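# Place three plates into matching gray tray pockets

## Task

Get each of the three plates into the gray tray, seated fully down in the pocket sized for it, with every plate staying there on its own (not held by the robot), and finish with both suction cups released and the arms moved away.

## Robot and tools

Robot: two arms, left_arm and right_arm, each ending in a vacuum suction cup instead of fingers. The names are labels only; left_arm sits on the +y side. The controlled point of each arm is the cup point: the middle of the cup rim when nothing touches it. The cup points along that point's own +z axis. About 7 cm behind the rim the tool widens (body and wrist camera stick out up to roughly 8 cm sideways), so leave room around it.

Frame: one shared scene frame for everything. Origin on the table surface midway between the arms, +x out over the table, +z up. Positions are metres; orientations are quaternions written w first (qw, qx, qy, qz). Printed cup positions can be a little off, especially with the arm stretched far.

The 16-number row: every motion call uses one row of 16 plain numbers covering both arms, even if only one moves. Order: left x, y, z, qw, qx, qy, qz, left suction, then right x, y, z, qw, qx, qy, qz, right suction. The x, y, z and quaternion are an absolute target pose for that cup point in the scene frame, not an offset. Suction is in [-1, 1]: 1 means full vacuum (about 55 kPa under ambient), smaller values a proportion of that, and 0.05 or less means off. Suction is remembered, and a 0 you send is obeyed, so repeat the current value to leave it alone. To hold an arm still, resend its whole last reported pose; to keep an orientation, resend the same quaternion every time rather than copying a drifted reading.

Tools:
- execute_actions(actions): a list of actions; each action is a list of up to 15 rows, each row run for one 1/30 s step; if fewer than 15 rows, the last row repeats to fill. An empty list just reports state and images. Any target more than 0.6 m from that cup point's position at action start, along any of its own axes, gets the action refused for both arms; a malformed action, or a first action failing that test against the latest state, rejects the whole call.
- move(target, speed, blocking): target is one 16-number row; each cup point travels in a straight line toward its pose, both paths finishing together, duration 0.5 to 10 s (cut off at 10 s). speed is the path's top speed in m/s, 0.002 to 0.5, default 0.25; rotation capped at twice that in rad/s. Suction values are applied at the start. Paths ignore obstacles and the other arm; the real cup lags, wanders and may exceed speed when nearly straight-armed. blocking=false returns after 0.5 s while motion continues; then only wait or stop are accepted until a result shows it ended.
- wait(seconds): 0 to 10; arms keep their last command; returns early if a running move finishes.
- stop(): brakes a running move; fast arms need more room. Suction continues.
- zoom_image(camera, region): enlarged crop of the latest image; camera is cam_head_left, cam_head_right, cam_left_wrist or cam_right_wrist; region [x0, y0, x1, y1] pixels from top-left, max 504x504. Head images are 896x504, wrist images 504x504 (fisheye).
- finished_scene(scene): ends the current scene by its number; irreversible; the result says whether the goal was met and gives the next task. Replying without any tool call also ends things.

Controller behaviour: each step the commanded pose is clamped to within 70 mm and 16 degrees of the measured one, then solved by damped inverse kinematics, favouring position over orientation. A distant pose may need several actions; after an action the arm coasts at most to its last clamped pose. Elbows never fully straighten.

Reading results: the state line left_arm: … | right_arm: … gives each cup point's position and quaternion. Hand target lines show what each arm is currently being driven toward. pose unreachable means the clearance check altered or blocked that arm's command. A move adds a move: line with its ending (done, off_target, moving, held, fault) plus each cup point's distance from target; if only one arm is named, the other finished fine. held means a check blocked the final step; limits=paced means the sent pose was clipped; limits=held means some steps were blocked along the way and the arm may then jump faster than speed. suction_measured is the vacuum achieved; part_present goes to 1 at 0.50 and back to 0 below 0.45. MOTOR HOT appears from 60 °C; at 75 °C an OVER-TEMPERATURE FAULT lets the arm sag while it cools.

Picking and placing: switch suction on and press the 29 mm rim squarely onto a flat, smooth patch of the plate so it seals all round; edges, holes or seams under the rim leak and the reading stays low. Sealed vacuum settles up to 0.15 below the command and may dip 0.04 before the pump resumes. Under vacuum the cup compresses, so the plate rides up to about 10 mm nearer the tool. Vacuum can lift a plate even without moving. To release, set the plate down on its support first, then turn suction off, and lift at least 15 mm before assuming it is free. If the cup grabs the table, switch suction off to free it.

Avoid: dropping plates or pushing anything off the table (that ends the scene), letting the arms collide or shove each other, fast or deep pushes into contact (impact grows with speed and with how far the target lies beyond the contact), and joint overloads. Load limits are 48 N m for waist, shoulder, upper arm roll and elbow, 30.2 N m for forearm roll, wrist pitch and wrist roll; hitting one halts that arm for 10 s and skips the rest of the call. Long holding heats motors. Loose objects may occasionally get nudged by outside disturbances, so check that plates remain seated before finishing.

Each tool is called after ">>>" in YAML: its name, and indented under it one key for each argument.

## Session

>>> execute_actions:
  actions: []

Scene clock: 0.00 s.
left_arm: end_effector_position=(+0.4965, +0.3271, +0.2067) suction_measured=0.01 part_present=0 end_effector_quat_wxyz=(-0.000, -0.229, +0.974, -0.001) | right_arm: end_effector_position=(+0.3957, -0.3616, +0.2058) suction_measured=0.01 part_present=0 end_effector_quat_wxyz=(-0.002, +0.259, +0.966, -0.002)
Joint positions: left_arm=[-0.053  0.435  0.003  1.655  0.001  1.052 -2.674] | right_arm=[-0.054  0.434 -0.002  1.659  0.003  1.053  2.562]
Joint velocities: left_arm=[-0.001 -0.    -0.001 -0.     0.    -0.     0.   ] | right_arm=[ 0.    -0.     0.    -0.    -0.     0.002  0.   ]
Motor temperatures (°C, as the motors report them): left_arm=[29 28 24 23 30 33 35] | right_arm=[28 27 24 26 32 31 34]
Hand target (left_arm): +0.497, +0.327, +0.207; -0.000, -0.229, +0.974, -0.001
Hand target (right_arm): +0.396, -0.362, +0.206; -0.002, +0.259, +0.966, -0.002
camera_calibration (this result's frames):
cam_left_wrist: T_world_to_cam=[[0.422089, -0.906232, -0.0241958, 0.103512], [-0.849614, -0.404746, 0.338137, 0.498476], [-0.316223, -0.122167, -0.940786, 0.489516], [0, 0, 0, 1]] pos_world=[0.534617, 0.355364, 0.294481]
cam_right_wrist: T_world_to_cam=[[-0.463014, -0.885803, 0.0311736, -0.142034], [-0.815736, 0.439619, 0.375911, 0.413448], [-0.346688, 0.148623, -0.926131, 0.481298], [0, 0, 0, 1]] pos_world=[0.438361, -0.379105, 0.294753]

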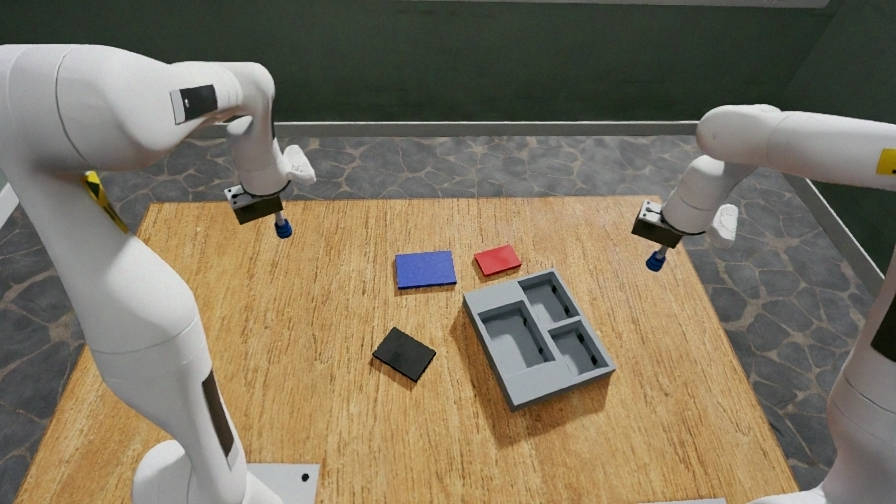

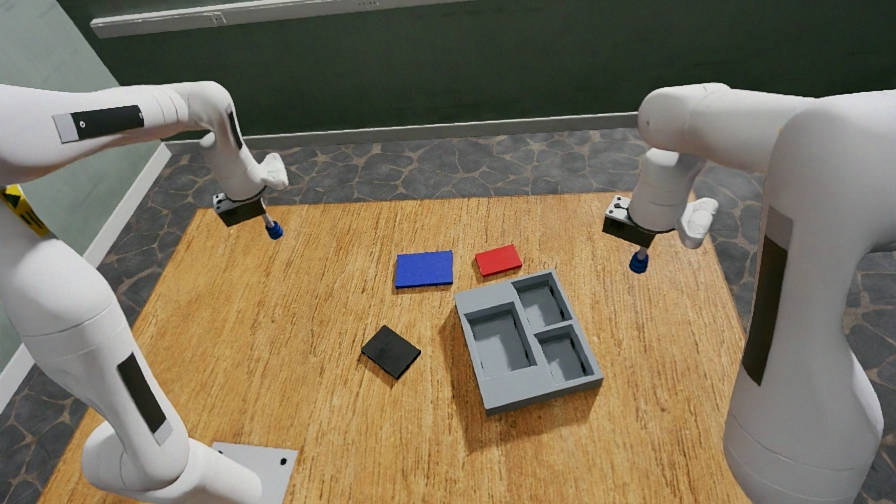

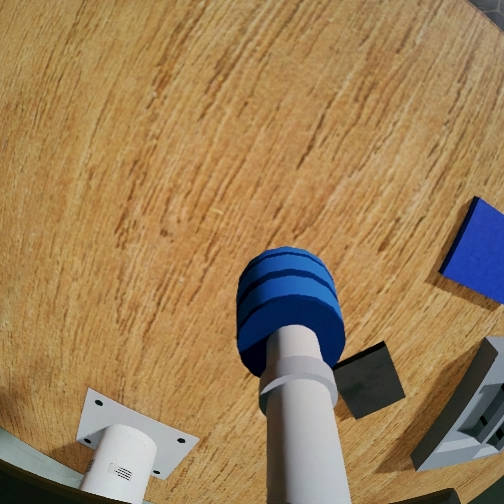

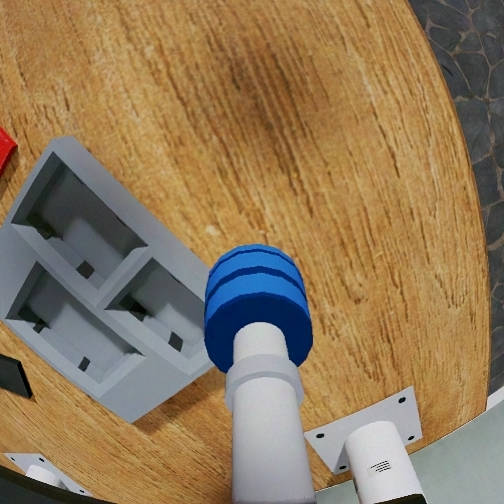

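>>> zoom_image:
  camera: "cam_head_left"
  region: [365, 235, 535, 395]

>>> zoom_image:
  camera: "cam_head_left"
  region: [455, 260, 625, 420]

>>> zoom_image:
  camera: "cam_head_right"
  region: [445, 260, 615, 420]

>>> zoom_image:
  camera: "cam_head_right"
  region: [355, 235, 525, 395]

Region (365, 235, 535, 395) of cam_head_left's 896x504 image, scaled by 2.965, with more detail than that image has; it fills the top 474 rows of this view, and the rest is white.

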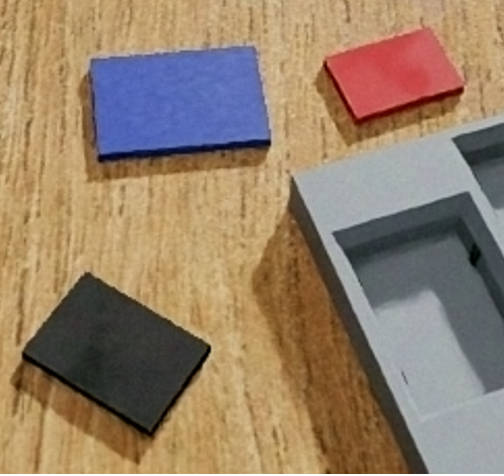

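Region (455, 260, 625, 420) of cam_head_left's 896x504 image, scaled by 2.965, with more detail than that image has; it fills the top 474 rows of this view, and the rest is white.

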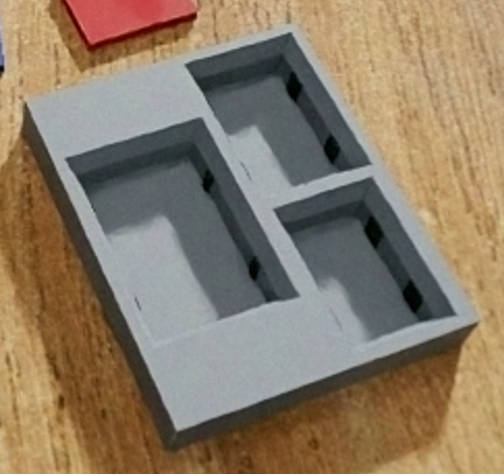

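Region (445, 260, 615, 420) of cam_head_right's 896x504 image, scaled by 2.965, with more detail than that image has; it fills the top 474 rows of this view, and the rest is white.

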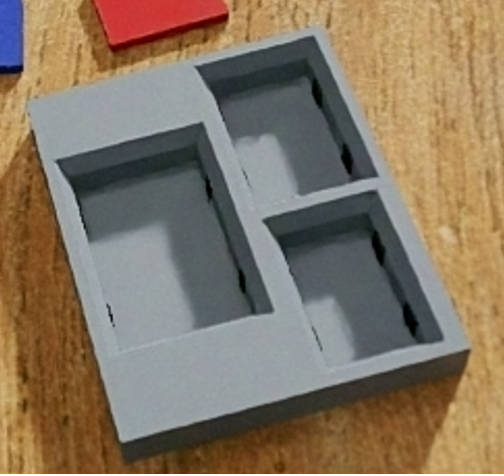

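Region (355, 235, 525, 395) of cam_head_right's 896x504 image, scaled by 2.965, with more detail than that image has; it fills the top 474 rows of this view, and the rest is white.

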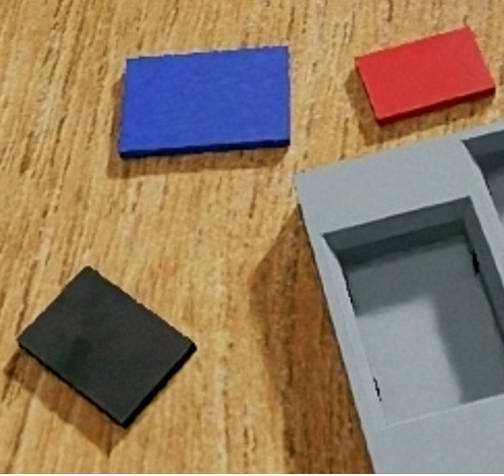

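>>> zoom_image:
  camera: "cam_left_wrist"
  region: [324, 180, 504, 480]

>>> zoom_image:
  camera: "cam_right_wrist"
  region: [0, 110, 240, 440]

Region (324, 180, 504, 480) of cam_left_wrist's 504x504 image, scaled by 1.680, with more detail than that image has; it fills the left 302 columns of this view, and the rest is white.

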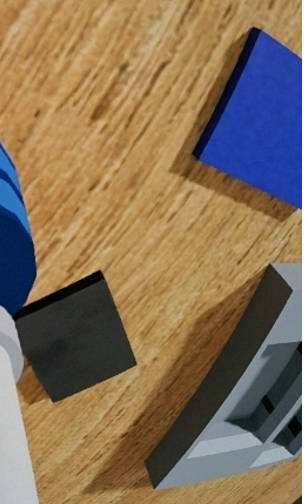

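Region (0, 110, 240, 440) of cam_right_wrist's 504x504 image, scaled by 1.527, with more detail than that image has; it fills the left 367 columns of this view, and the rest is white.

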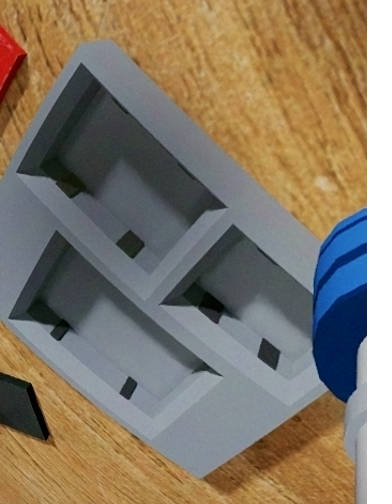

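>>> zoom_image:
  camera: "cam_left_wrist"
  region: [414, 185, 504, 295]

>>> zoom_image:
  camera: "cam_left_wrist"
  region: [320, 330, 420, 430]

>>> zoom_image:
  camera: "cam_right_wrist"
  region: [0, 120, 120, 240]

>>> zoom_image:
  camera: "cam_right_wrist"
  region: [80, 230, 220, 430]

Region (414, 185, 504, 295) of cam_left_wrist's 504x504 image, scaled by 4.582, with more detail than that image has; it fills the left 412 columns of this view, and the rest is white.

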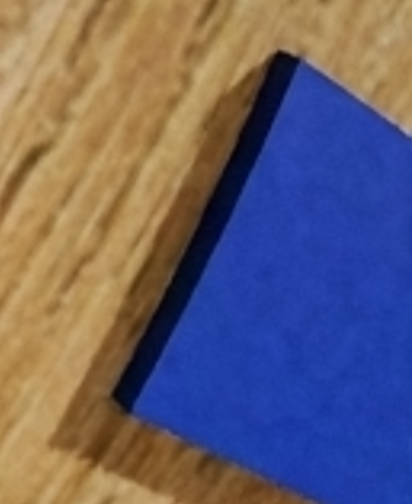

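Region (320, 330, 420, 430) of cam_left_wrist's 504x504 image, scaled by 5.040, with more detail than that image has.

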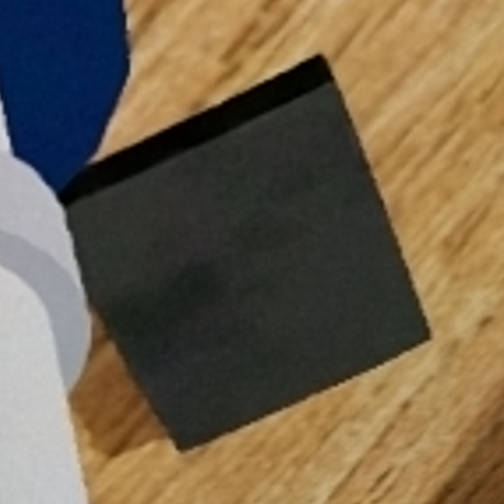

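Region (0, 120, 120, 240) of cam_right_wrist's 504x504 image, scaled by 4.200, with more detail than that image has.

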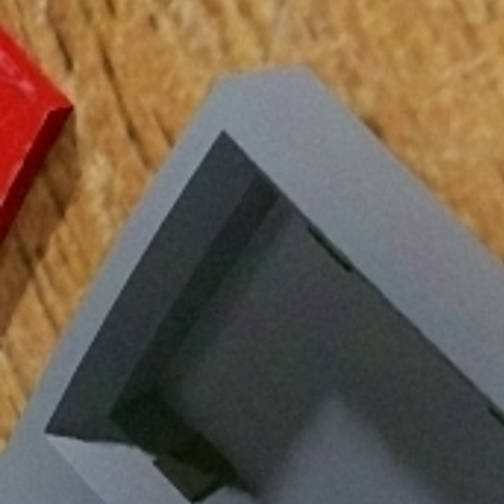

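Region (80, 230, 220, 430) of cam_right_wrist's 504x504 image, scaled by 2.520, with more detail than that image has; it fills the left 353 columns of this view, and the rest is white.

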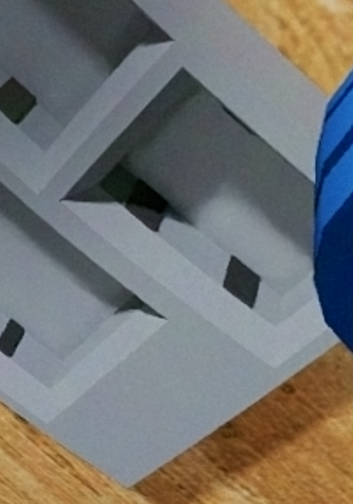

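>>> execute_actions:
  actions: []

Scene clock: 120.00 s.
left_arm: end_effector_position=(+0.4965, +0.3271, +0.2067) suction_measured=0.01 part_present=0 end_effector_quat_wxyz=(-0.000, -0.229, +0.974, -0.001) | right_arm: end_effector_position=(+0.3957, -0.3616, +0.2058) suction_measured=0.01 part_present=0 end_effector_quat_wxyz=(-0.002, +0.259, +0.966, -0.002)
Joint positions: left_arm=[-0.053  0.435  0.003  1.655  0.001  1.052 -2.674] | right_arm=[-0.054  0.434 -0.002  1.659  0.003  1.053  2.562]
Joint velocities: left_arm=[ 0.    -0.     0.002 -0.     0.     0.    -0.001] | right_arm=[-0.     0.     0.     0.    -0.    -0.    -0.001]
Motor temperatures (°C, as the motors report them): left_arm=[29 28 24 24 30 33 35] | right_arm=[28 28 24 26 32 31 34]
Hand target (left_arm): +0.497, +0.327, +0.207; -0.000, -0.229, +0.974, -0.001
Hand target (right_arm): +0.396, -0.362, +0.206; -0.002, +0.259, +0.966, -0.002
camera_calibration (this result's frames):
cam_left_wrist: T_world_to_cam=[[0.422089, -0.906232, -0.0241959, 0.103512], [-0.849614, -0.404747, 0.338137, 0.498476], [-0.316223, -0.122166, -0.940786, 0.489516], [0, 0, 0, 1]] pos_world=[0.534617, 0.355364, 0.294481]
cam_right_wrist: T_world_to_cam=[[-0.463014, -0.885803, 0.0311739, -0.142034], [-0.815736, 0.439619, 0.375911, 0.413448], [-0.346688, 0.148623, -0.926131, 0.481298], [0, 0, 0, 1]] pos_world=[0.438361, -0.379105, 0.294753]

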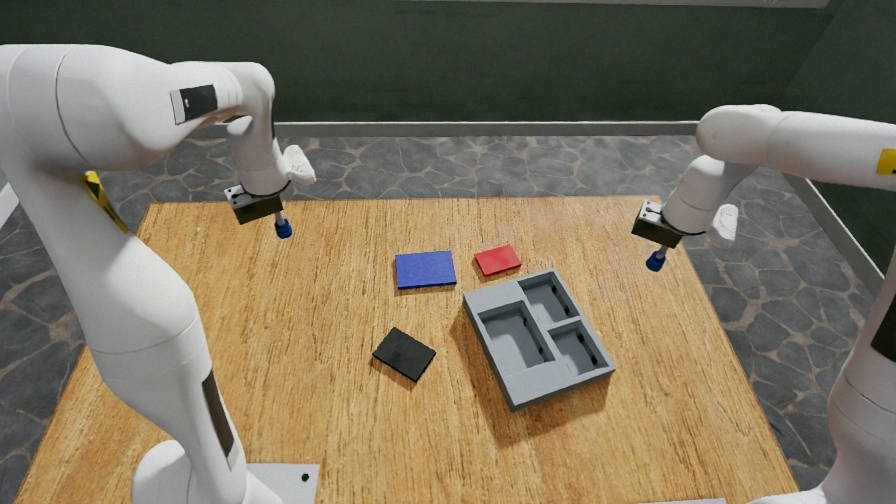

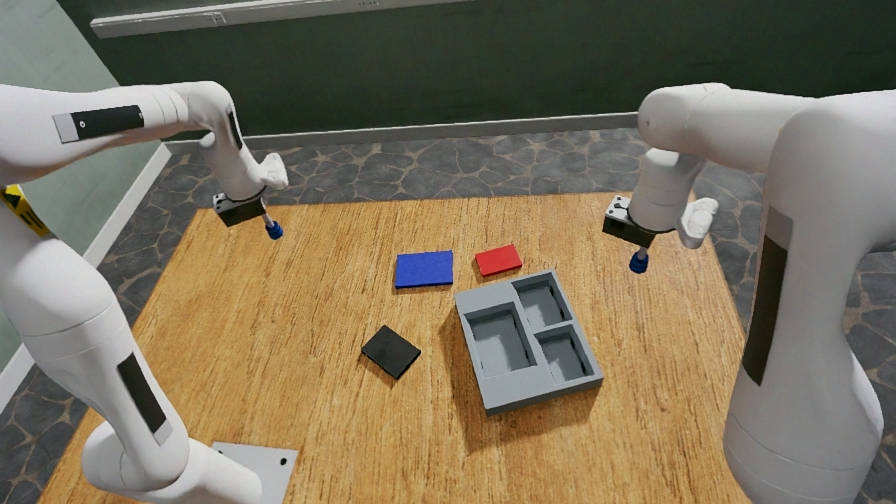

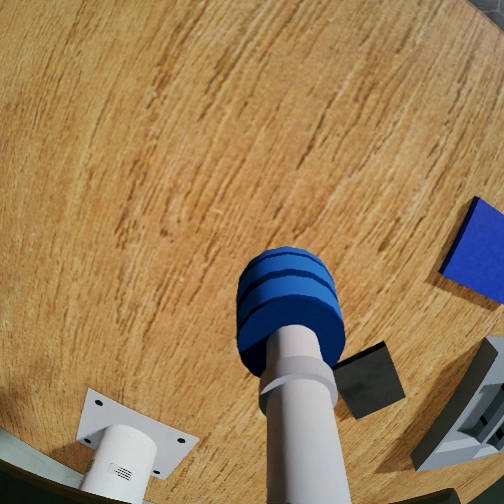

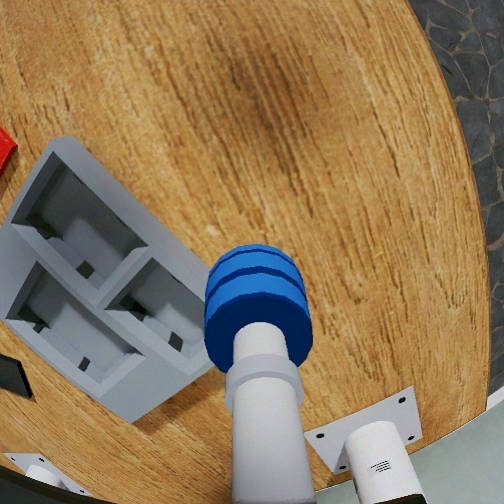

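>>> execute_actions:
  actions:
    - [[0.4966,0.3268,0.2065,0,-0.2297,0.9733,0,0,0.3959,-0.3613,0.2056,0,0.2592,0.9658,0,0],[0.4967,0.3259,0.2061,0,-0.2316,0.9728,0,0,0.3964,-0.3605,0.2052,0,0.2603,0.9655,0,0],[0.4970,0.3245,0.2053,0,-0.2346,0.9721,0,0,0.3974,-0.3592,0.2044,0,0.2622,0.9650,0,0],[0.4974,0.3225,0.2042,0,-0.2389,0.9711,0,0,0.3986,-0.3573,0.2033,0,0.2647,0.9643,0,0],[0.4979,0.3199,0.2028,0,-0.2443,0.9697,0,0,0.4003,-0.3550,0.2019,0,0.2681,0.9634,0,0],[0.4985,0.3168,0.2010,0,-0.2509,0.9680,0,0,0.4023,-0.3521,0.2001,0,0.2721,0.9623,0,0],[0.4993,0.3131,0.1990,0,-0.2587,0.9660,0,0,0.4046,-0.3487,0.1981,0,0.2768,0.9609,0,0],[0.5001,0.3089,0.1967,0,-0.2676,0.9635,0,0,0.4072,-0.3448,0.1958,0,0.2822,0.9594,0,0],[0.5010,0.3042,0.1941,0,-0.2773,0.9608,0,0,0.4102,-0.3405,0.1932,0,0.2882,0.9576,0,0],[0.5020,0.2991,0.1912,0,-0.2882,0.9576,0,0,0.4135,-0.3358,0.1903,0,0.2947,0.9556,0,0],[0.5031,0.2935,0.1881,0,-0.2999,0.9540,0,0,0.4171,-0.3306,0.1872,0,0.3019,0.9533,0,0],[0.5043,0.2874,0.1847,0,-0.3125,0.9499,0,0,0.4209,-0.3250,0.1838,0,0.3095,0.9509,0,0],[0.5056,0.2809,0.1810,0,-0.3259,0.9454,0,0,0.4250,-0.3190,0.1801,0,0.3178,0.9482,0,0],[0.5070,0.2741,0.1772,0,-0.3401,0.9404,0,0,0.4294,-0.3127,0.1763,0,0.3264,0.9452,0,0],[0.5084,0.2669,0.1731,0,-0.3549,0.9349,0,0,0.4340,-0.3060,0.1722,0,0.3355,0.9421,0,0]]
    - [[0.5099,0.2593,0.1687,0,-0.3702,0.9289,0,0,0.4388,-0.2991,0.1678,0,0.3450,0.9386,0,0],[0.5114,0.2515,0.1642,0,-0.3861,0.9225,0,0,0.4438,-0.2918,0.1633,0,0.3546,0.9350,0,0],[0.5130,0.2434,0.1595,0,-0.4023,0.9155,0,0,0.4489,-0.2844,0.1586,0,0.3647,0.9311,0,0],[0.5147,0.2351,0.1546,0,-0.4188,0.9081,0,0,0.4542,-0.2767,0.1537,0,0.3749,0.9271,0,0],[0.5163,0.2266,0.1496,0,-0.4357,0.9001,0,0,0.4596,-0.2689,0.1487,0,0.3854,0.9227,0,0],[0.5180,0.2180,0.1444,0,-0.4526,0.8917,0,0,0.4651,-0.2609,0.1435,0,0.3960,0.9182,0,0],[0.5198,0.2093,0.1392,0,-0.4695,0.8829,0,0,0.4706,-0.2529,0.1383,0,0.4067,0.9135,0,0],[0.5215,0.2004,0.1338,0,-0.4865,0.8737,0,0,0.4762,-0.2447,0.1329,0,0.4174,0.9087,0,0],[0.5233,0.1916,0.1283,0,-0.5033,0.8641,0,0,0.4819,-0.2366,0.1274,0,0.4281,0.9037,0,0],[0.5250,0.1827,0.1228,0,-0.5200,0.8542,0,0,0.4875,-0.2284,0.1219,0,0.4388,0.8986,0,0],[0.5267,0.1738,0.1171,0,-0.5364,0.8440,0,0,0.4931,-0.2202,0.1162,0,0.4493,0.8934,0,0],[0.5285,0.1651,0.1115,0,-0.5524,0.8336,0,0,0.4986,-0.2122,0.1106,0,0.4597,0.8881,0,0],[0.5302,0.1565,0.1059,0,-0.5680,0.8230,0,0,0.5041,-0.2042,0.1050,0,0.4699,0.8827,0,0],[0.5318,0.1480,0.1002,0,-0.5833,0.8123,0,0,0.5095,-0.1964,0.0993,0,0.4799,0.8773,0,0],[0.5335,0.1397,0.0946,0,-0.5979,0.8016,0,0,0.5148,-0.1887,0.0937,0,0.4895,0.8720,0,0]]
    - [[0.5351,0.1316,0.0889,0,-0.6119,0.7909,0,0,0.5199,-0.1813,0.0880,0,0.4989,0.8666,0,0],[0.5366,0.1238,0.0834,0,-0.6254,0.7803,0,0,0.5249,-0.1740,0.0825,0,0.5080,0.8614,0,0],[0.5381,0.1162,0.0779,0,-0.6381,0.7700,0,0,0.5297,-0.1671,0.0770,0,0.5165,0.8563,0,0],[0.5395,0.1090,0.0725,0,-0.6502,0.7597,0,0,0.5343,-0.1604,0.0716,0,0.5247,0.8513,0,0],[0.5409,0.1022,0.0673,0,-0.6616,0.7499,0,0,0.5387,-0.1541,0.0664,0,0.5324,0.8465,0,0],[0.5422,0.0957,0.0621,0,-0.6721,0.7405,0,0,0.5428,-0.1481,0.0612,0,0.5398,0.8418,0,0],[0.5434,0.0896,0.0571,0,-0.6819,0.7315,0,0,0.5466,-0.1425,0.0562,0,0.5465,0.8374,0,0],[0.5445,0.0840,0.0522,0,-0.6908,0.7231,0,0,0.5502,-0.1373,0.0513,0,0.5528,0.8333,0,0],[0.5455,0.0789,0.0475,0,-0.6989,0.7152,0,0,0.5535,-0.1326,0.0466,0,0.5585,0.8295,0,0],[0.5464,0.0742,0.0430,0,-0.7061,0.7081,0,0,0.5565,-0.1283,0.0421,0,0.5637,0.8260,0,0],[0.5472,0.0700,0.0386,0,-0.7126,0.7015,0,0,0.5591,-0.1244,0.0377,0,0.5683,0.8228,0,0],[0.5480,0.0663,0.0345,0,-0.7182,0.6958,0,0,0.5614,-0.1210,0.0336,0,0.5723,0.8201,0,0],[0.5486,0.0632,0.0307,0,-0.7230,0.6909,0,0,0.5634,-0.1181,0.0298,0,0.5757,0.8176,0,0],[0.5491,0.0606,0.0270,0,-0.7268,0.6868,0,0,0.5651,-0.1158,0.0261,0,0.5786,0.8156,0,0],[0.5495,0.0586,0.0236,0,-0.7298,0.6837,0,0,0.5663,-0.1139,0.0227,0,0.5807,0.8141,0,0]]
    - [[0.5498,0.0572,0.0205,0,-0.7319,0.6814,0,0,0.5673,-0.1126,0.0197,0,0.5823,0.8130,0,0],[0.5499,0.0563,0.0180,0,-0.7333,0.6800,0,0,0.5678,-0.1118,0.0172,0,0.5833,0.8123,0,0],[0.5500,0.0560,0.0158,0,-0.7337,0.6794,0,0,0.5680,-0.1115,0.0150,0,0.5835,0.8121,0,0],[0.5500,0.0560,0.0139,0,-0.7337,0.6794,0,0,0.5680,-0.1115,0.0131,0,0.5835,0.8121,0,0],[0.5500,0.0560,0.0123,0,-0.7337,0.6794,0,0,0.5680,-0.1115,0.0115,0,0.5835,0.8121,0,0],[0.5500,0.0560,0.0109,0,-0.7337,0.6794,0,0,0.5680,-0.1115,0.0101,0,0.5835,0.8121,0,0],[0.5500,0.0560,0.0097,0,-0.7337,0.6794,0,0,0.5680,-0.1115,0.0089,0,0.5835,0.8121,0,0],[0.5500,0.0560,0.0086,0,-0.7337,0.6794,0,0,0.5680,-0.1115,0.0078,0,0.5835,0.8121,0,0],[0.5500,0.0560,0.0076,0,-0.7337,0.6794,0,0,0.5680,-0.1115,0.0068,0,0.5835,0.8121,0,0],[0.5500,0.0560,0.0067,0,-0.7337,0.6794,0,0,0.5680,-0.1115,0.0059,0,0.5835,0.8121,0,0],[0.5500,0.0560,0.0060,0,-0.7337,0.6794,0,0,0.5680,-0.1115,0.0052,0,0.5835,0.8121,0,0],[0.5500,0.0560,0.0054,0,-0.7337,0.6794,0,0,0.5680,-0.1115,0.0047,0,0.5835,0.8121,0,0],[0.5500,0.0560,0.0050,0,-0.7337,0.6794,0,1,0.5680,-0.1115,0.0045,0,0.5835,0.8121,0,1]]

Scene clock: 170.90 s.
left_arm: end_effector_position=(+0.5502, +0.0564, +0.0065) suction_measured=0.19 part_present=0 end_effector_quat_wxyz=(-0.000, +0.734, -0.679, +0.001) | right_arm: end_effector_position=(+0.5682, -0.1117, +0.0066) suction_measured=0.14 part_present=0 end_effector_quat_wxyz=(+0.001, +0.584, +0.812, +0.001)
Joint positions: left_arm=[ 0.524  0.985 -0.169  1.311  0.186  0.859 -1.129] | right_arm=[-0.456  1.168  0.101  0.869 -0.104  1.106  1.528]
Joint velocities: left_arm=[ 0.003  0.032  0.006 -0.005  0.003 -0.016  0.001] | right_arm=[ 0.     0.034 -0.001 -0.021 -0.001 -0.003 -0.001]
Motor temperatures (°C, as the motors report them): left_arm=[29 29 24 24 30 33 35] | right_arm=[28 28 24 26 32 31 34]
Hand target (left_arm): +0.550, +0.056, +0.005; +0.000, +0.734, -0.679, -0.000
Hand target (right_arm): +0.568, -0.112, +0.004; +0.000, +0.584, +0.812, +0.000
Off the commanded pose (left_arm): 0.002 m, 0 deg.
Off the commanded pose (right_arm): 0.002 m, 0 deg.
camera_calibration (this result's frames):
cam_left_wrist: T_world_to_cam=[[0.998319, 0.0521243, -0.0253258, -0.540388], [0.0576205, -0.939434, 0.337851, 0.0332468], [-0.00618166, -0.338743, -0.940859, 0.126759], [0, 0, 0, 1]] pos_world=[0.538348, 0.102339, 0.0943444]
cam_right_wrist: T_world_to_cam=[[-0.932983, -0.359025, 0.0253653, 0.491339], [-0.324258, 0.869037, 0.373674, 0.287943], [-0.156202, 0.340407, -0.927213, 0.232631], [0, 0, 0, 1]] pos_world=[0.588117, -0.153019, 0.0956392]

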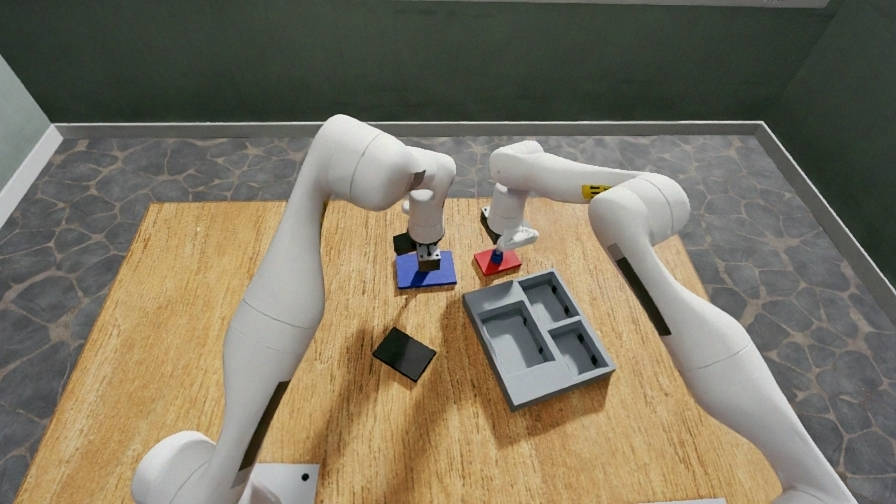

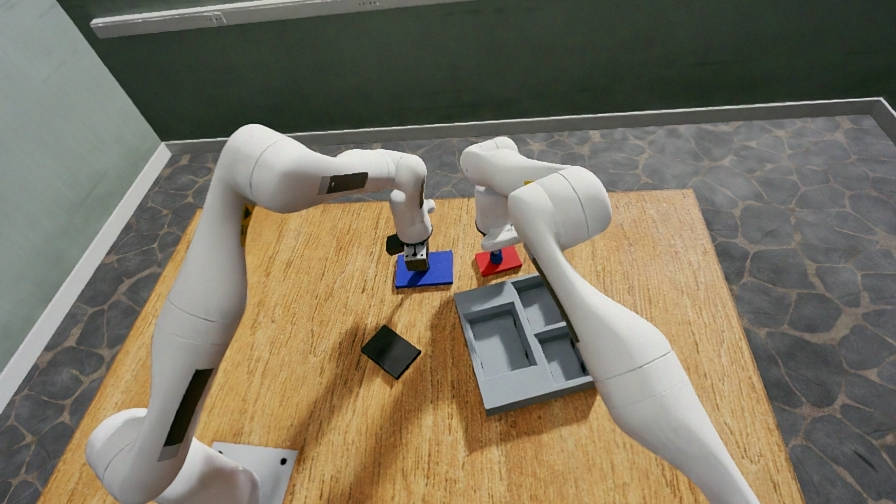

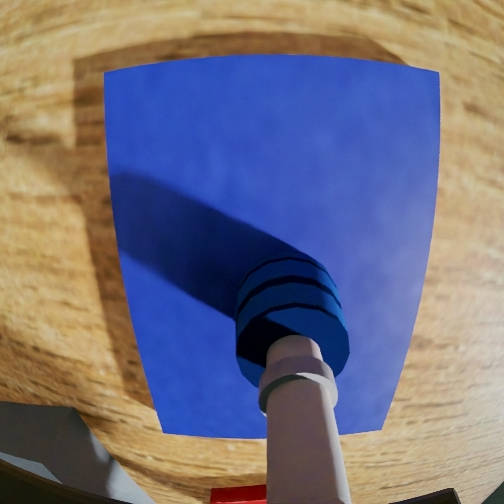

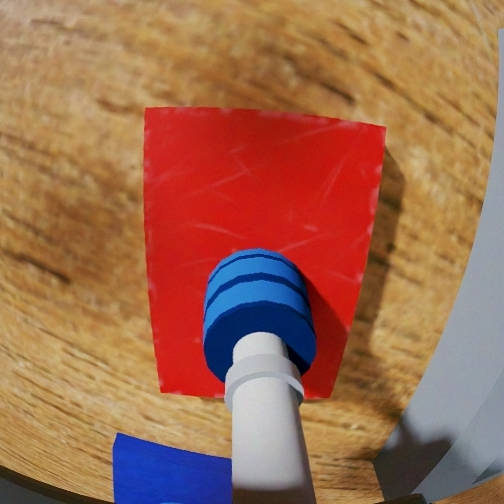

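>>> execute_actions:
  actions: []

Scene clock: 177.17 s.
left_arm: end_effector_position=(+0.5498, +0.0560, +0.0049) suction_measured=0.96 part_present=1 end_effector_quat_wxyz=(+0.000, +0.734, -0.679, -0.000) | right_arm: end_effector_position=(+0.5680, -0.1116, +0.0045) suction_measured=0.99 part_present=1 end_effector_quat_wxyz=(+0.000, +0.584, +0.812, +0.000)
Joint positions: left_arm=[ 0.524  0.988 -0.168  1.31   0.186  0.858 -1.129] | right_arm=[-0.456  1.172  0.101  0.868 -0.104  1.106  1.528]
Joint velocities: left_arm=[ 0.    -0.    -0.002 -0.    -0.    -0.001  0.001] | right_arm=[ 0.     0.    -0.    -0.     0.     0.001  0.   ]
Motor temperatures (°C, as the motors report them): left_arm=[29 29 24 24 30 33 35] | right_arm=[28 28 24 26 32 31 34]
Hand target (left_arm): +0.550, +0.056, +0.005; +0.000, +0.734, -0.679, -0.000
Hand target (right_arm): +0.568, -0.112, +0.004; +0.000, +0.584, +0.812, +0.000
Off the commanded pose (left_arm): 0.000 m, 0 deg.
Off the commanded pose (right_arm): 0.000 m, 0 deg.
camera_calibration (this result's frames):
cam_left_wrist: T_world_to_cam=[[0.998319, 0.0515541, -0.0264672, -0.539933], [0.0574668, -0.939621, 0.337358, 0.0335279], [-0.00747691, -0.338312, -0.941004, 0.125783], [0, 0, 0, 1]] pos_world=[0.538039, 0.101893, 0.0927611]
cam_right_wrist: T_world_to_cam=[[-0.932909, -0.359088, 0.0271416, 0.491138], [-0.323725, 0.869274, 0.373583, 0.288351], [-0.157742, 0.339732, -0.9272, 0.231439], [0, 0, 0, 1]] pos_world=[0.588042, -0.152922, 0.093537]

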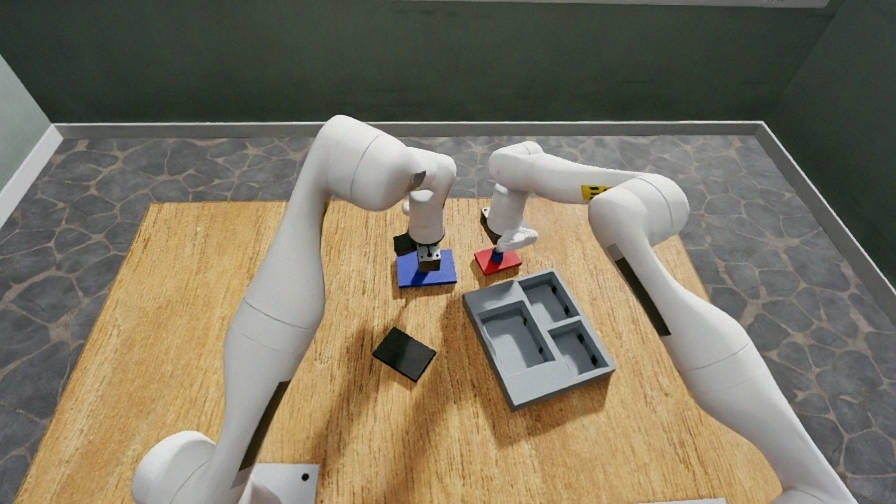

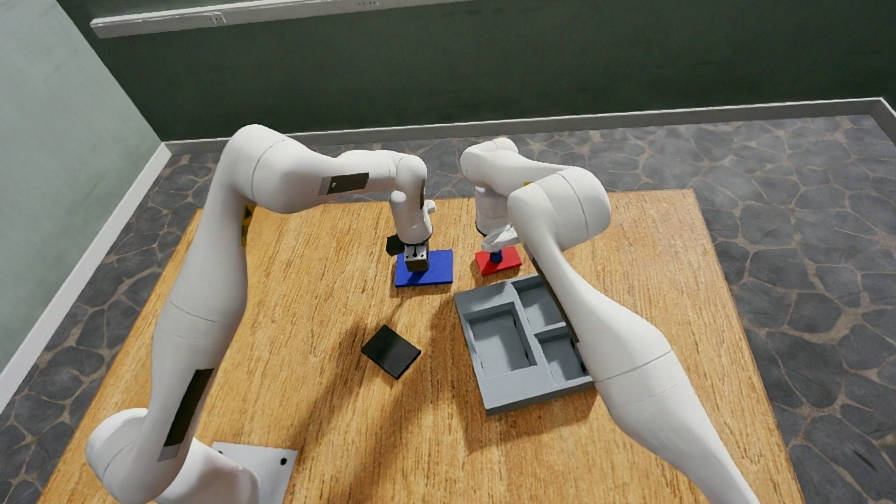

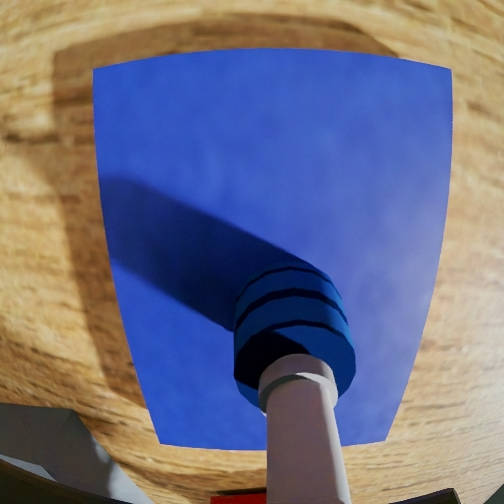

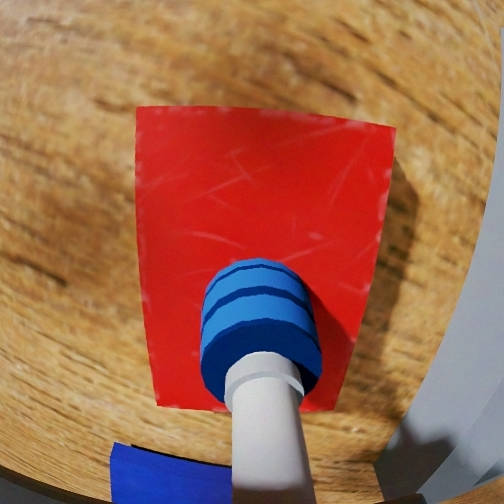

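>>> execute_actions:
  actions:
    - [[0.55,0.056,0.0057,0,-0.7337,0.6794,0,1,0.568,-0.1115,0.0052,0,0.5835,0.8121,0,1],[0.55,0.056,0.0076,0,-0.7337,0.6794,0,1,0.568,-0.1115,0.0072,0,0.5835,0.8121,0,1],[0.55,0.056,0.0107,0,-0.7337,0.6794,0,1,0.568,-0.1115,0.0106,0,0.5835,0.8121,0,1],[0.55,0.056,0.0148,0,-0.7337,0.6794,0,1,0.568,-0.1115,0.015,0,0.5835,0.8121,0,1],[0.55,0.056,0.0197,0,-0.7337,0.6794,0,1,0.5677,-0.1119,0.0202,0,0.5830,0.8125,0,1],[0.55,0.056,0.0252,0,-0.7337,0.6794,0,1,0.5667,-0.1132,0.0261,0,0.5811,0.8138,0,1],[0.5497,0.0557,0.031,0,-0.7329,0.6803,0,1,0.5650,-0.1154,0.0323,0,0.5781,0.8159,0,1],[0.5486,0.0548,0.0368,0,-0.7306,0.6828,0,1,0.5626,-0.1184,0.0384,0,0.5739,0.8190,0,1],[0.5469,0.0532,0.0423,0,-0.7267,0.6870,0,1,0.5597,-0.1222,0.0443,0,0.5686,0.8226,0,1],[0.5445,0.0511,0.0472,0,-0.7212,0.6928,0,1,0.5561,-0.1268,0.0495,0,0.5619,0.8272,0,1],[0.5415,0.0483,0.0513,0,-0.7141,0.7000,0,1,0.5519,-0.1321,0.0539,0,0.5544,0.8322,0,1],[0.5378,0.0450,0.0544,0,-0.7055,0.7087,0,1,0.5471,-0.1382,0.0573,0,0.5457,0.8380,0,1],[0.5335,0.0412,0.0564,0,-0.6953,0.7187,0,1,0.5418,-0.1450,0.0593,0,0.5358,0.8443,0,1],[0.5287,0.0368,0.057,0,-0.6835,0.7299,0,1,0.5360,-0.1524,0.06,0,0.5250,0.8511,0,1],[0.5232,0.0320,0.057,0,-0.6703,0.7421,0,1,0.5298,-0.1604,0.06,0,0.5132,0.8582,0,1]]
    - [[0.5173,0.0266,0.057,0,-0.6554,0.7553,0,1,0.5232,-0.1689,0.06,0,0.5006,0.8657,0,1],[0.5109,0.0209,0.057,0,-0.6392,0.7691,0,1,0.5161,-0.1779,0.06,0,0.4871,0.8733,0,1],[0.5041,0.0148,0.057,0,-0.6216,0.7834,0,1,0.5088,-0.1873,0.06,0,0.4729,0.8811,0,1],[0.4969,0.0083,0.057,0,-0.6027,0.7980,0,1,0.5011,-0.1971,0.06,0,0.4580,0.8889,0,1],[0.4894,0.0016,0.057,0,-0.5824,0.8129,0,1,0.4933,-0.2071,0.06,0,0.4426,0.8967,0,1],[0.4816,-0.0054,0.057,0,-0.5611,0.8278,0,1,0.4853,-0.2174,0.06,0,0.4267,0.9044,0,1],[0.4736,-0.0126,0.057,0,-0.5388,0.8425,0,1,0.4772,-0.2278,0.06,0,0.4104,0.9119,0,1],[0.4654,-0.0200,0.057,0,-0.5156,0.8568,0,1,0.4690,-0.2383,0.06,0,0.3939,0.9191,0,1],[0.4571,-0.0274,0.057,0,-0.4917,0.8708,0,1,0.4608,-0.2487,0.06,0,0.3774,0.9261,0,1],[0.4488,-0.0350,0.057,0,-0.4672,0.8842,0,1,0.4527,-0.2591,0.06,0,0.3606,0.9327,0,1],[0.4404,-0.0425,0.057,0,-0.4423,0.8969,0,1,0.4447,-0.2694,0.06,0,0.3442,0.9389,0,1],[0.4321,-0.0499,0.057,0,-0.4172,0.9088,0,1,0.4369,-0.2794,0.06,0,0.3279,0.9447,0,1],[0.4239,-0.0573,0.057,0,-0.3923,0.9198,0,1,0.4292,-0.2892,0.06,0,0.3120,0.9501,0,1],[0.4159,-0.0645,0.057,0,-0.3676,0.9300,0,1,0.4219,-0.2986,0.06,0,0.2965,0.9550,0,1],[0.4081,-0.0715,0.057,0,-0.3433,0.9392,0,1,0.4148,-0.3076,0.06,0,0.2817,0.9595,0,1]]
    - [[0.4006,-0.0782,0.057,0,-0.3196,0.9475,0,1,0.4082,-0.3161,0.06,0,0.2676,0.9635,0,1],[0.3934,-0.0847,0.057,0,-0.2969,0.9549,0,1,0.4020,-0.3241,0.06,0,0.2544,0.9671,0,1],[0.3866,-0.0908,0.057,0,-0.2751,0.9614,0,1,0.3962,-0.3315,0.06,0,0.2419,0.9703,0,1],[0.3802,-0.0965,0.057,0,-0.2546,0.9670,0,1,0.3909,-0.3383,0.06,0,0.2307,0.9730,0,1],[0.3743,-0.1019,0.057,0,-0.2353,0.9719,0,1,0.3861,-0.3444,0.06,0,0.2205,0.9754,0,1],[0.3688,-0.1067,0.0568,0,-0.2178,0.9760,0,1,0.3819,-0.3497,0.06,0,0.2115,0.9774,0,1],[0.3640,-0.1111,0.0561,0,-0.2019,0.9794,0,1,0.3783,-0.3543,0.06,0,0.2036,0.9790,0,1],[0.3597,-0.1149,0.0551,0,-0.1879,0.9822,0,1,0.3754,-0.3581,0.06,0,0.1973,0.9803,0,1],[0.3560,-0.1182,0.0539,0,-0.1759,0.9844,0,1,0.3730,-0.3611,0.06,0,0.1922,0.9814,0,1],[0.3530,-0.1210,0.0525,0,-0.1659,0.9861,0,1,0.3713,-0.3633,0.06,0,0.1886,0.9821,0,1],[0.3506,-0.1231,0.0511,0,-0.1580,0.9874,0,1,0.3703,-0.3646,0.06,0,0.1864,0.9825,0,1],[0.3489,-0.1247,0.0499,0,-0.1523,0.9883,0,1,0.37,-0.365,0.06,0,0.1857,0.9826,0,1],[0.3478,-0.1256,0.0489,0,-0.1490,0.9888,0,1,0.37,-0.365,0.06,0,0.1857,0.9826,0,1],[0.3475,-0.1259,0.0482,0,-0.1478,0.9890,0,1,0.37,-0.365,0.06,0,0.1857,0.9826,0,1],[0.3475,-0.1259,0.048,0,-0.1478,0.9890,0,1,0.37,-0.365,0.06,0,0.1857,0.9826,0,1]]

>>> execute_actions:
  actions: []

Scene clock: 298.67 s.
left_arm: end_effector_position=(+0.3498, -0.1225, +0.0504) suction_measured=0.96 part_present=1 end_effector_quat_wxyz=(-0.000, -0.159, +0.987, -0.000) | right_arm: end_effector_position=(+0.3747, -0.3543, +0.0586) suction_measured=1.00 part_present=1 end_effector_quat_wxyz=(-0.011, +0.200, +0.980, -0.020)
Joint positions: left_arm=[ 0.836  0.878  0.123  1.39  -0.122  0.88  -1.772] | right_arm=[-0.065  0.653 -0.045  1.874  0.097  0.651  2.562]
Joint velocities: left_arm=[ 0.064  0.071  0.081 -0.047 -0.077 -0.01  -0.155] | right_arm=[ 0.5   -0.225 -0.198  0.495  0.007 -0.499  0.647]
Motor temperatures (°C, as the motors report them): left_arm=[29 30 24 24 30 33 35] | right_arm=[28 31 24 26 32 31 34]
Hand target (left_arm): +0.347, -0.125, +0.048; -0.000, -0.148, +0.989, +0.000
Hand target (right_arm): +0.370, -0.364, +0.061; -0.001, +0.187, +0.982, -0.006
Off the commanded pose (left_arm): 0.005 m, 1 deg.
Off the commanded pose (right_arm): 0.012 m, 3 deg.
camera_calibration (this result's frames):
cam_left_wrist: T_world_to_cam=[[0.289701, -0.956781, -0.0253843, -0.205583], [-0.898206, -0.280935, 0.338084, 0.276825], [-0.330604, -0.0751428, -0.940774, 0.251985], [0, 0, 0, 1]] pos_world=[0.39151, -0.0999934, 0.138252]
cam_right_wrist: T_world_to_cam=[[-0.349854, -0.934188, 0.0699636, -0.202537], [-0.853421, 0.348625, 0.387471, 0.429657], [-0.386362, 0.0758499, -0.919223, 0.325234], [0, 0, 0, 1]] pos_world=[0.421478, -0.363666, 0.146653]

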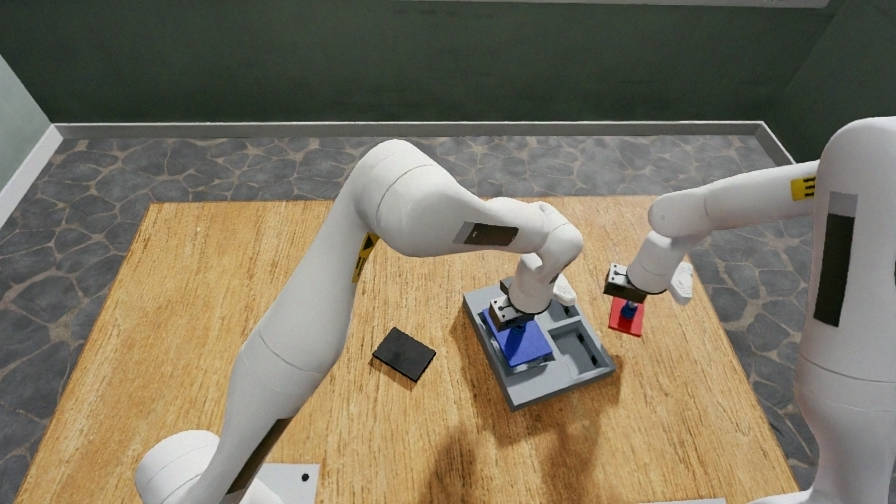

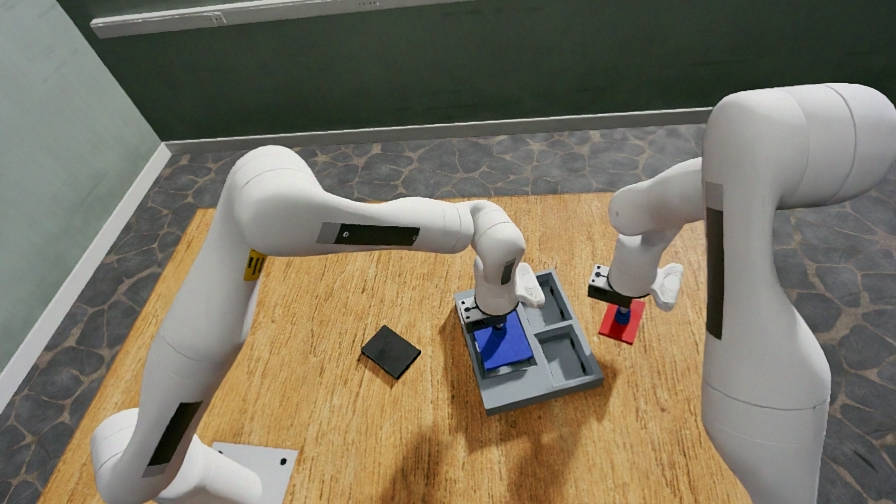

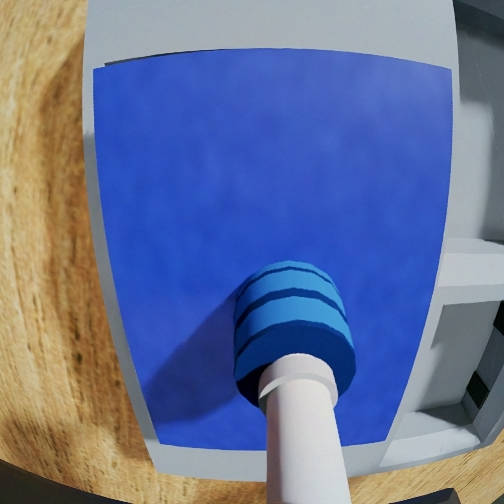

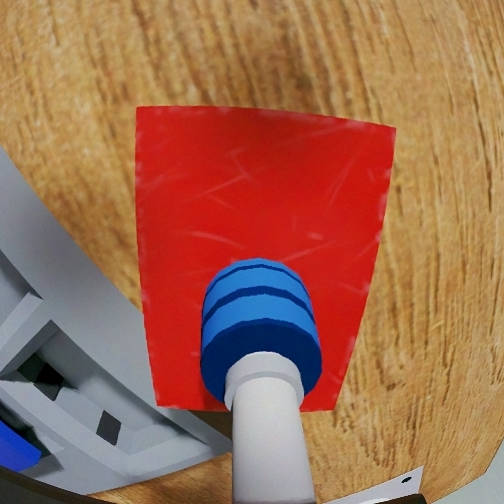

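Scene clock: 298.67 s.
left_arm: end_effector_position=(+0.3498, -0.1225, +0.0504) suction_measured=0.96 part_present=1 end_effector_quat_wxyz=(-0.000, -0.159, +0.987, -0.000) | right_arm: end_effector_position=(+0.3747, -0.3543, +0.0586) suction_measured=1.00 part_present=1 end_effector_quat_wxyz=(-0.011, +0.200, +0.980, -0.020)
Joint positions: left_arm=[ 0.836  0.878  0.123  1.39  -0.122  0.88  -1.772] | right_arm=[-0.065  0.653 -0.045  1.874  0.097  0.651  2.562]
Joint velocities: left_arm=[ 0.064  0.071  0.081 -0.047 -0.077 -0.01  -0.155] | right_arm=[ 0.5   -0.225 -0.198  0.495  0.007 -0.499  0.647]
Motor temperatures (°C, as the motors report them): left_arm=[29 30 24 24 30 33 35] | right_arm=[28 31 24 26 32 31 34]
Hand target (left_arm): +0.347, -0.125, +0.048; -0.000, -0.148, +0.989, +0.000
Hand target (right_arm): +0.370, -0.364, +0.061; -0.001, +0.187, +0.982, -0.006
Off the commanded pose (left_arm): 0.005 m, 1 deg.
Off the commanded pose (right_arm): 0.012 m, 3 deg.
camera_calibration (this result's frames):
cam_left_wrist: T_world_to_cam=[[0.289701, -0.956781, -0.0253843, -0.205583], [-0.898206, -0.280935, 0.338084, 0.276825], [-0.330604, -0.0751428, -0.940774, 0.251985], [0, 0, 0, 1]] pos_world=[0.39151, -0.0999934, 0.138252]
cam_right_wrist: T_world_to_cam=[[-0.349854, -0.934188, 0.0699636, -0.202537], [-0.853421, 0.348625, 0.387471, 0.429657], [-0.386362, 0.0758499, -0.919223, 0.325234], [0, 0, 0, 1]] pos_world=[0.421478, -0.363666, 0.146653]

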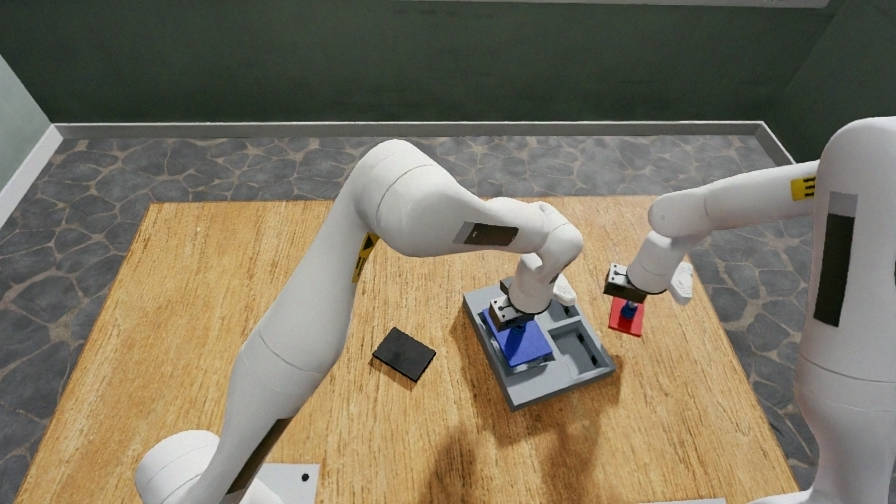

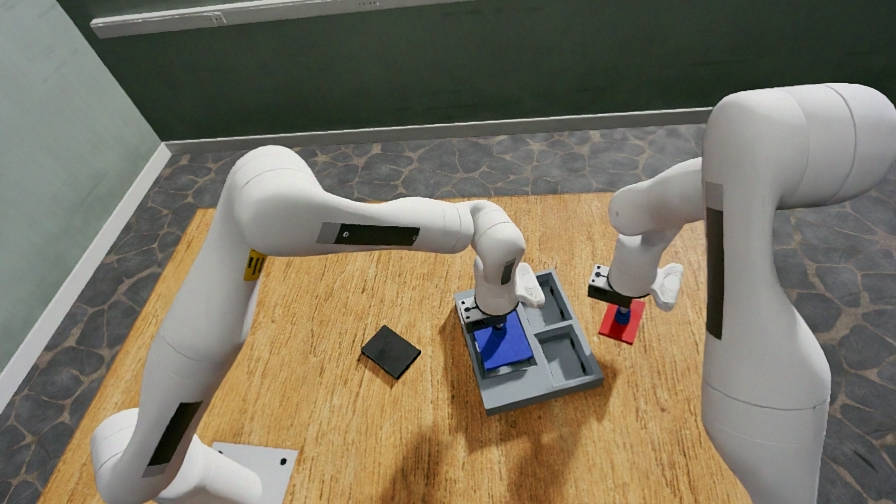

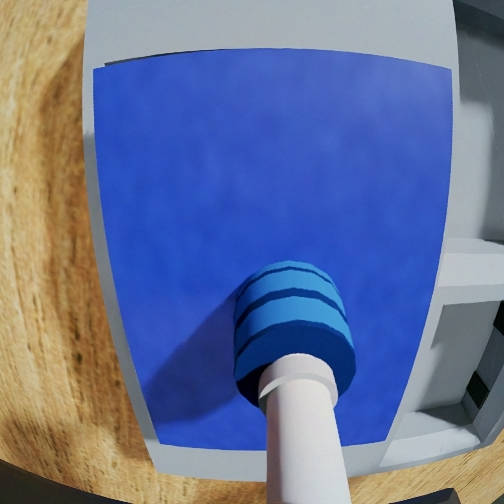

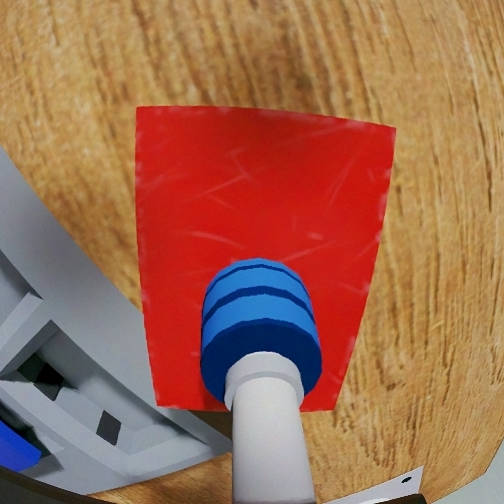

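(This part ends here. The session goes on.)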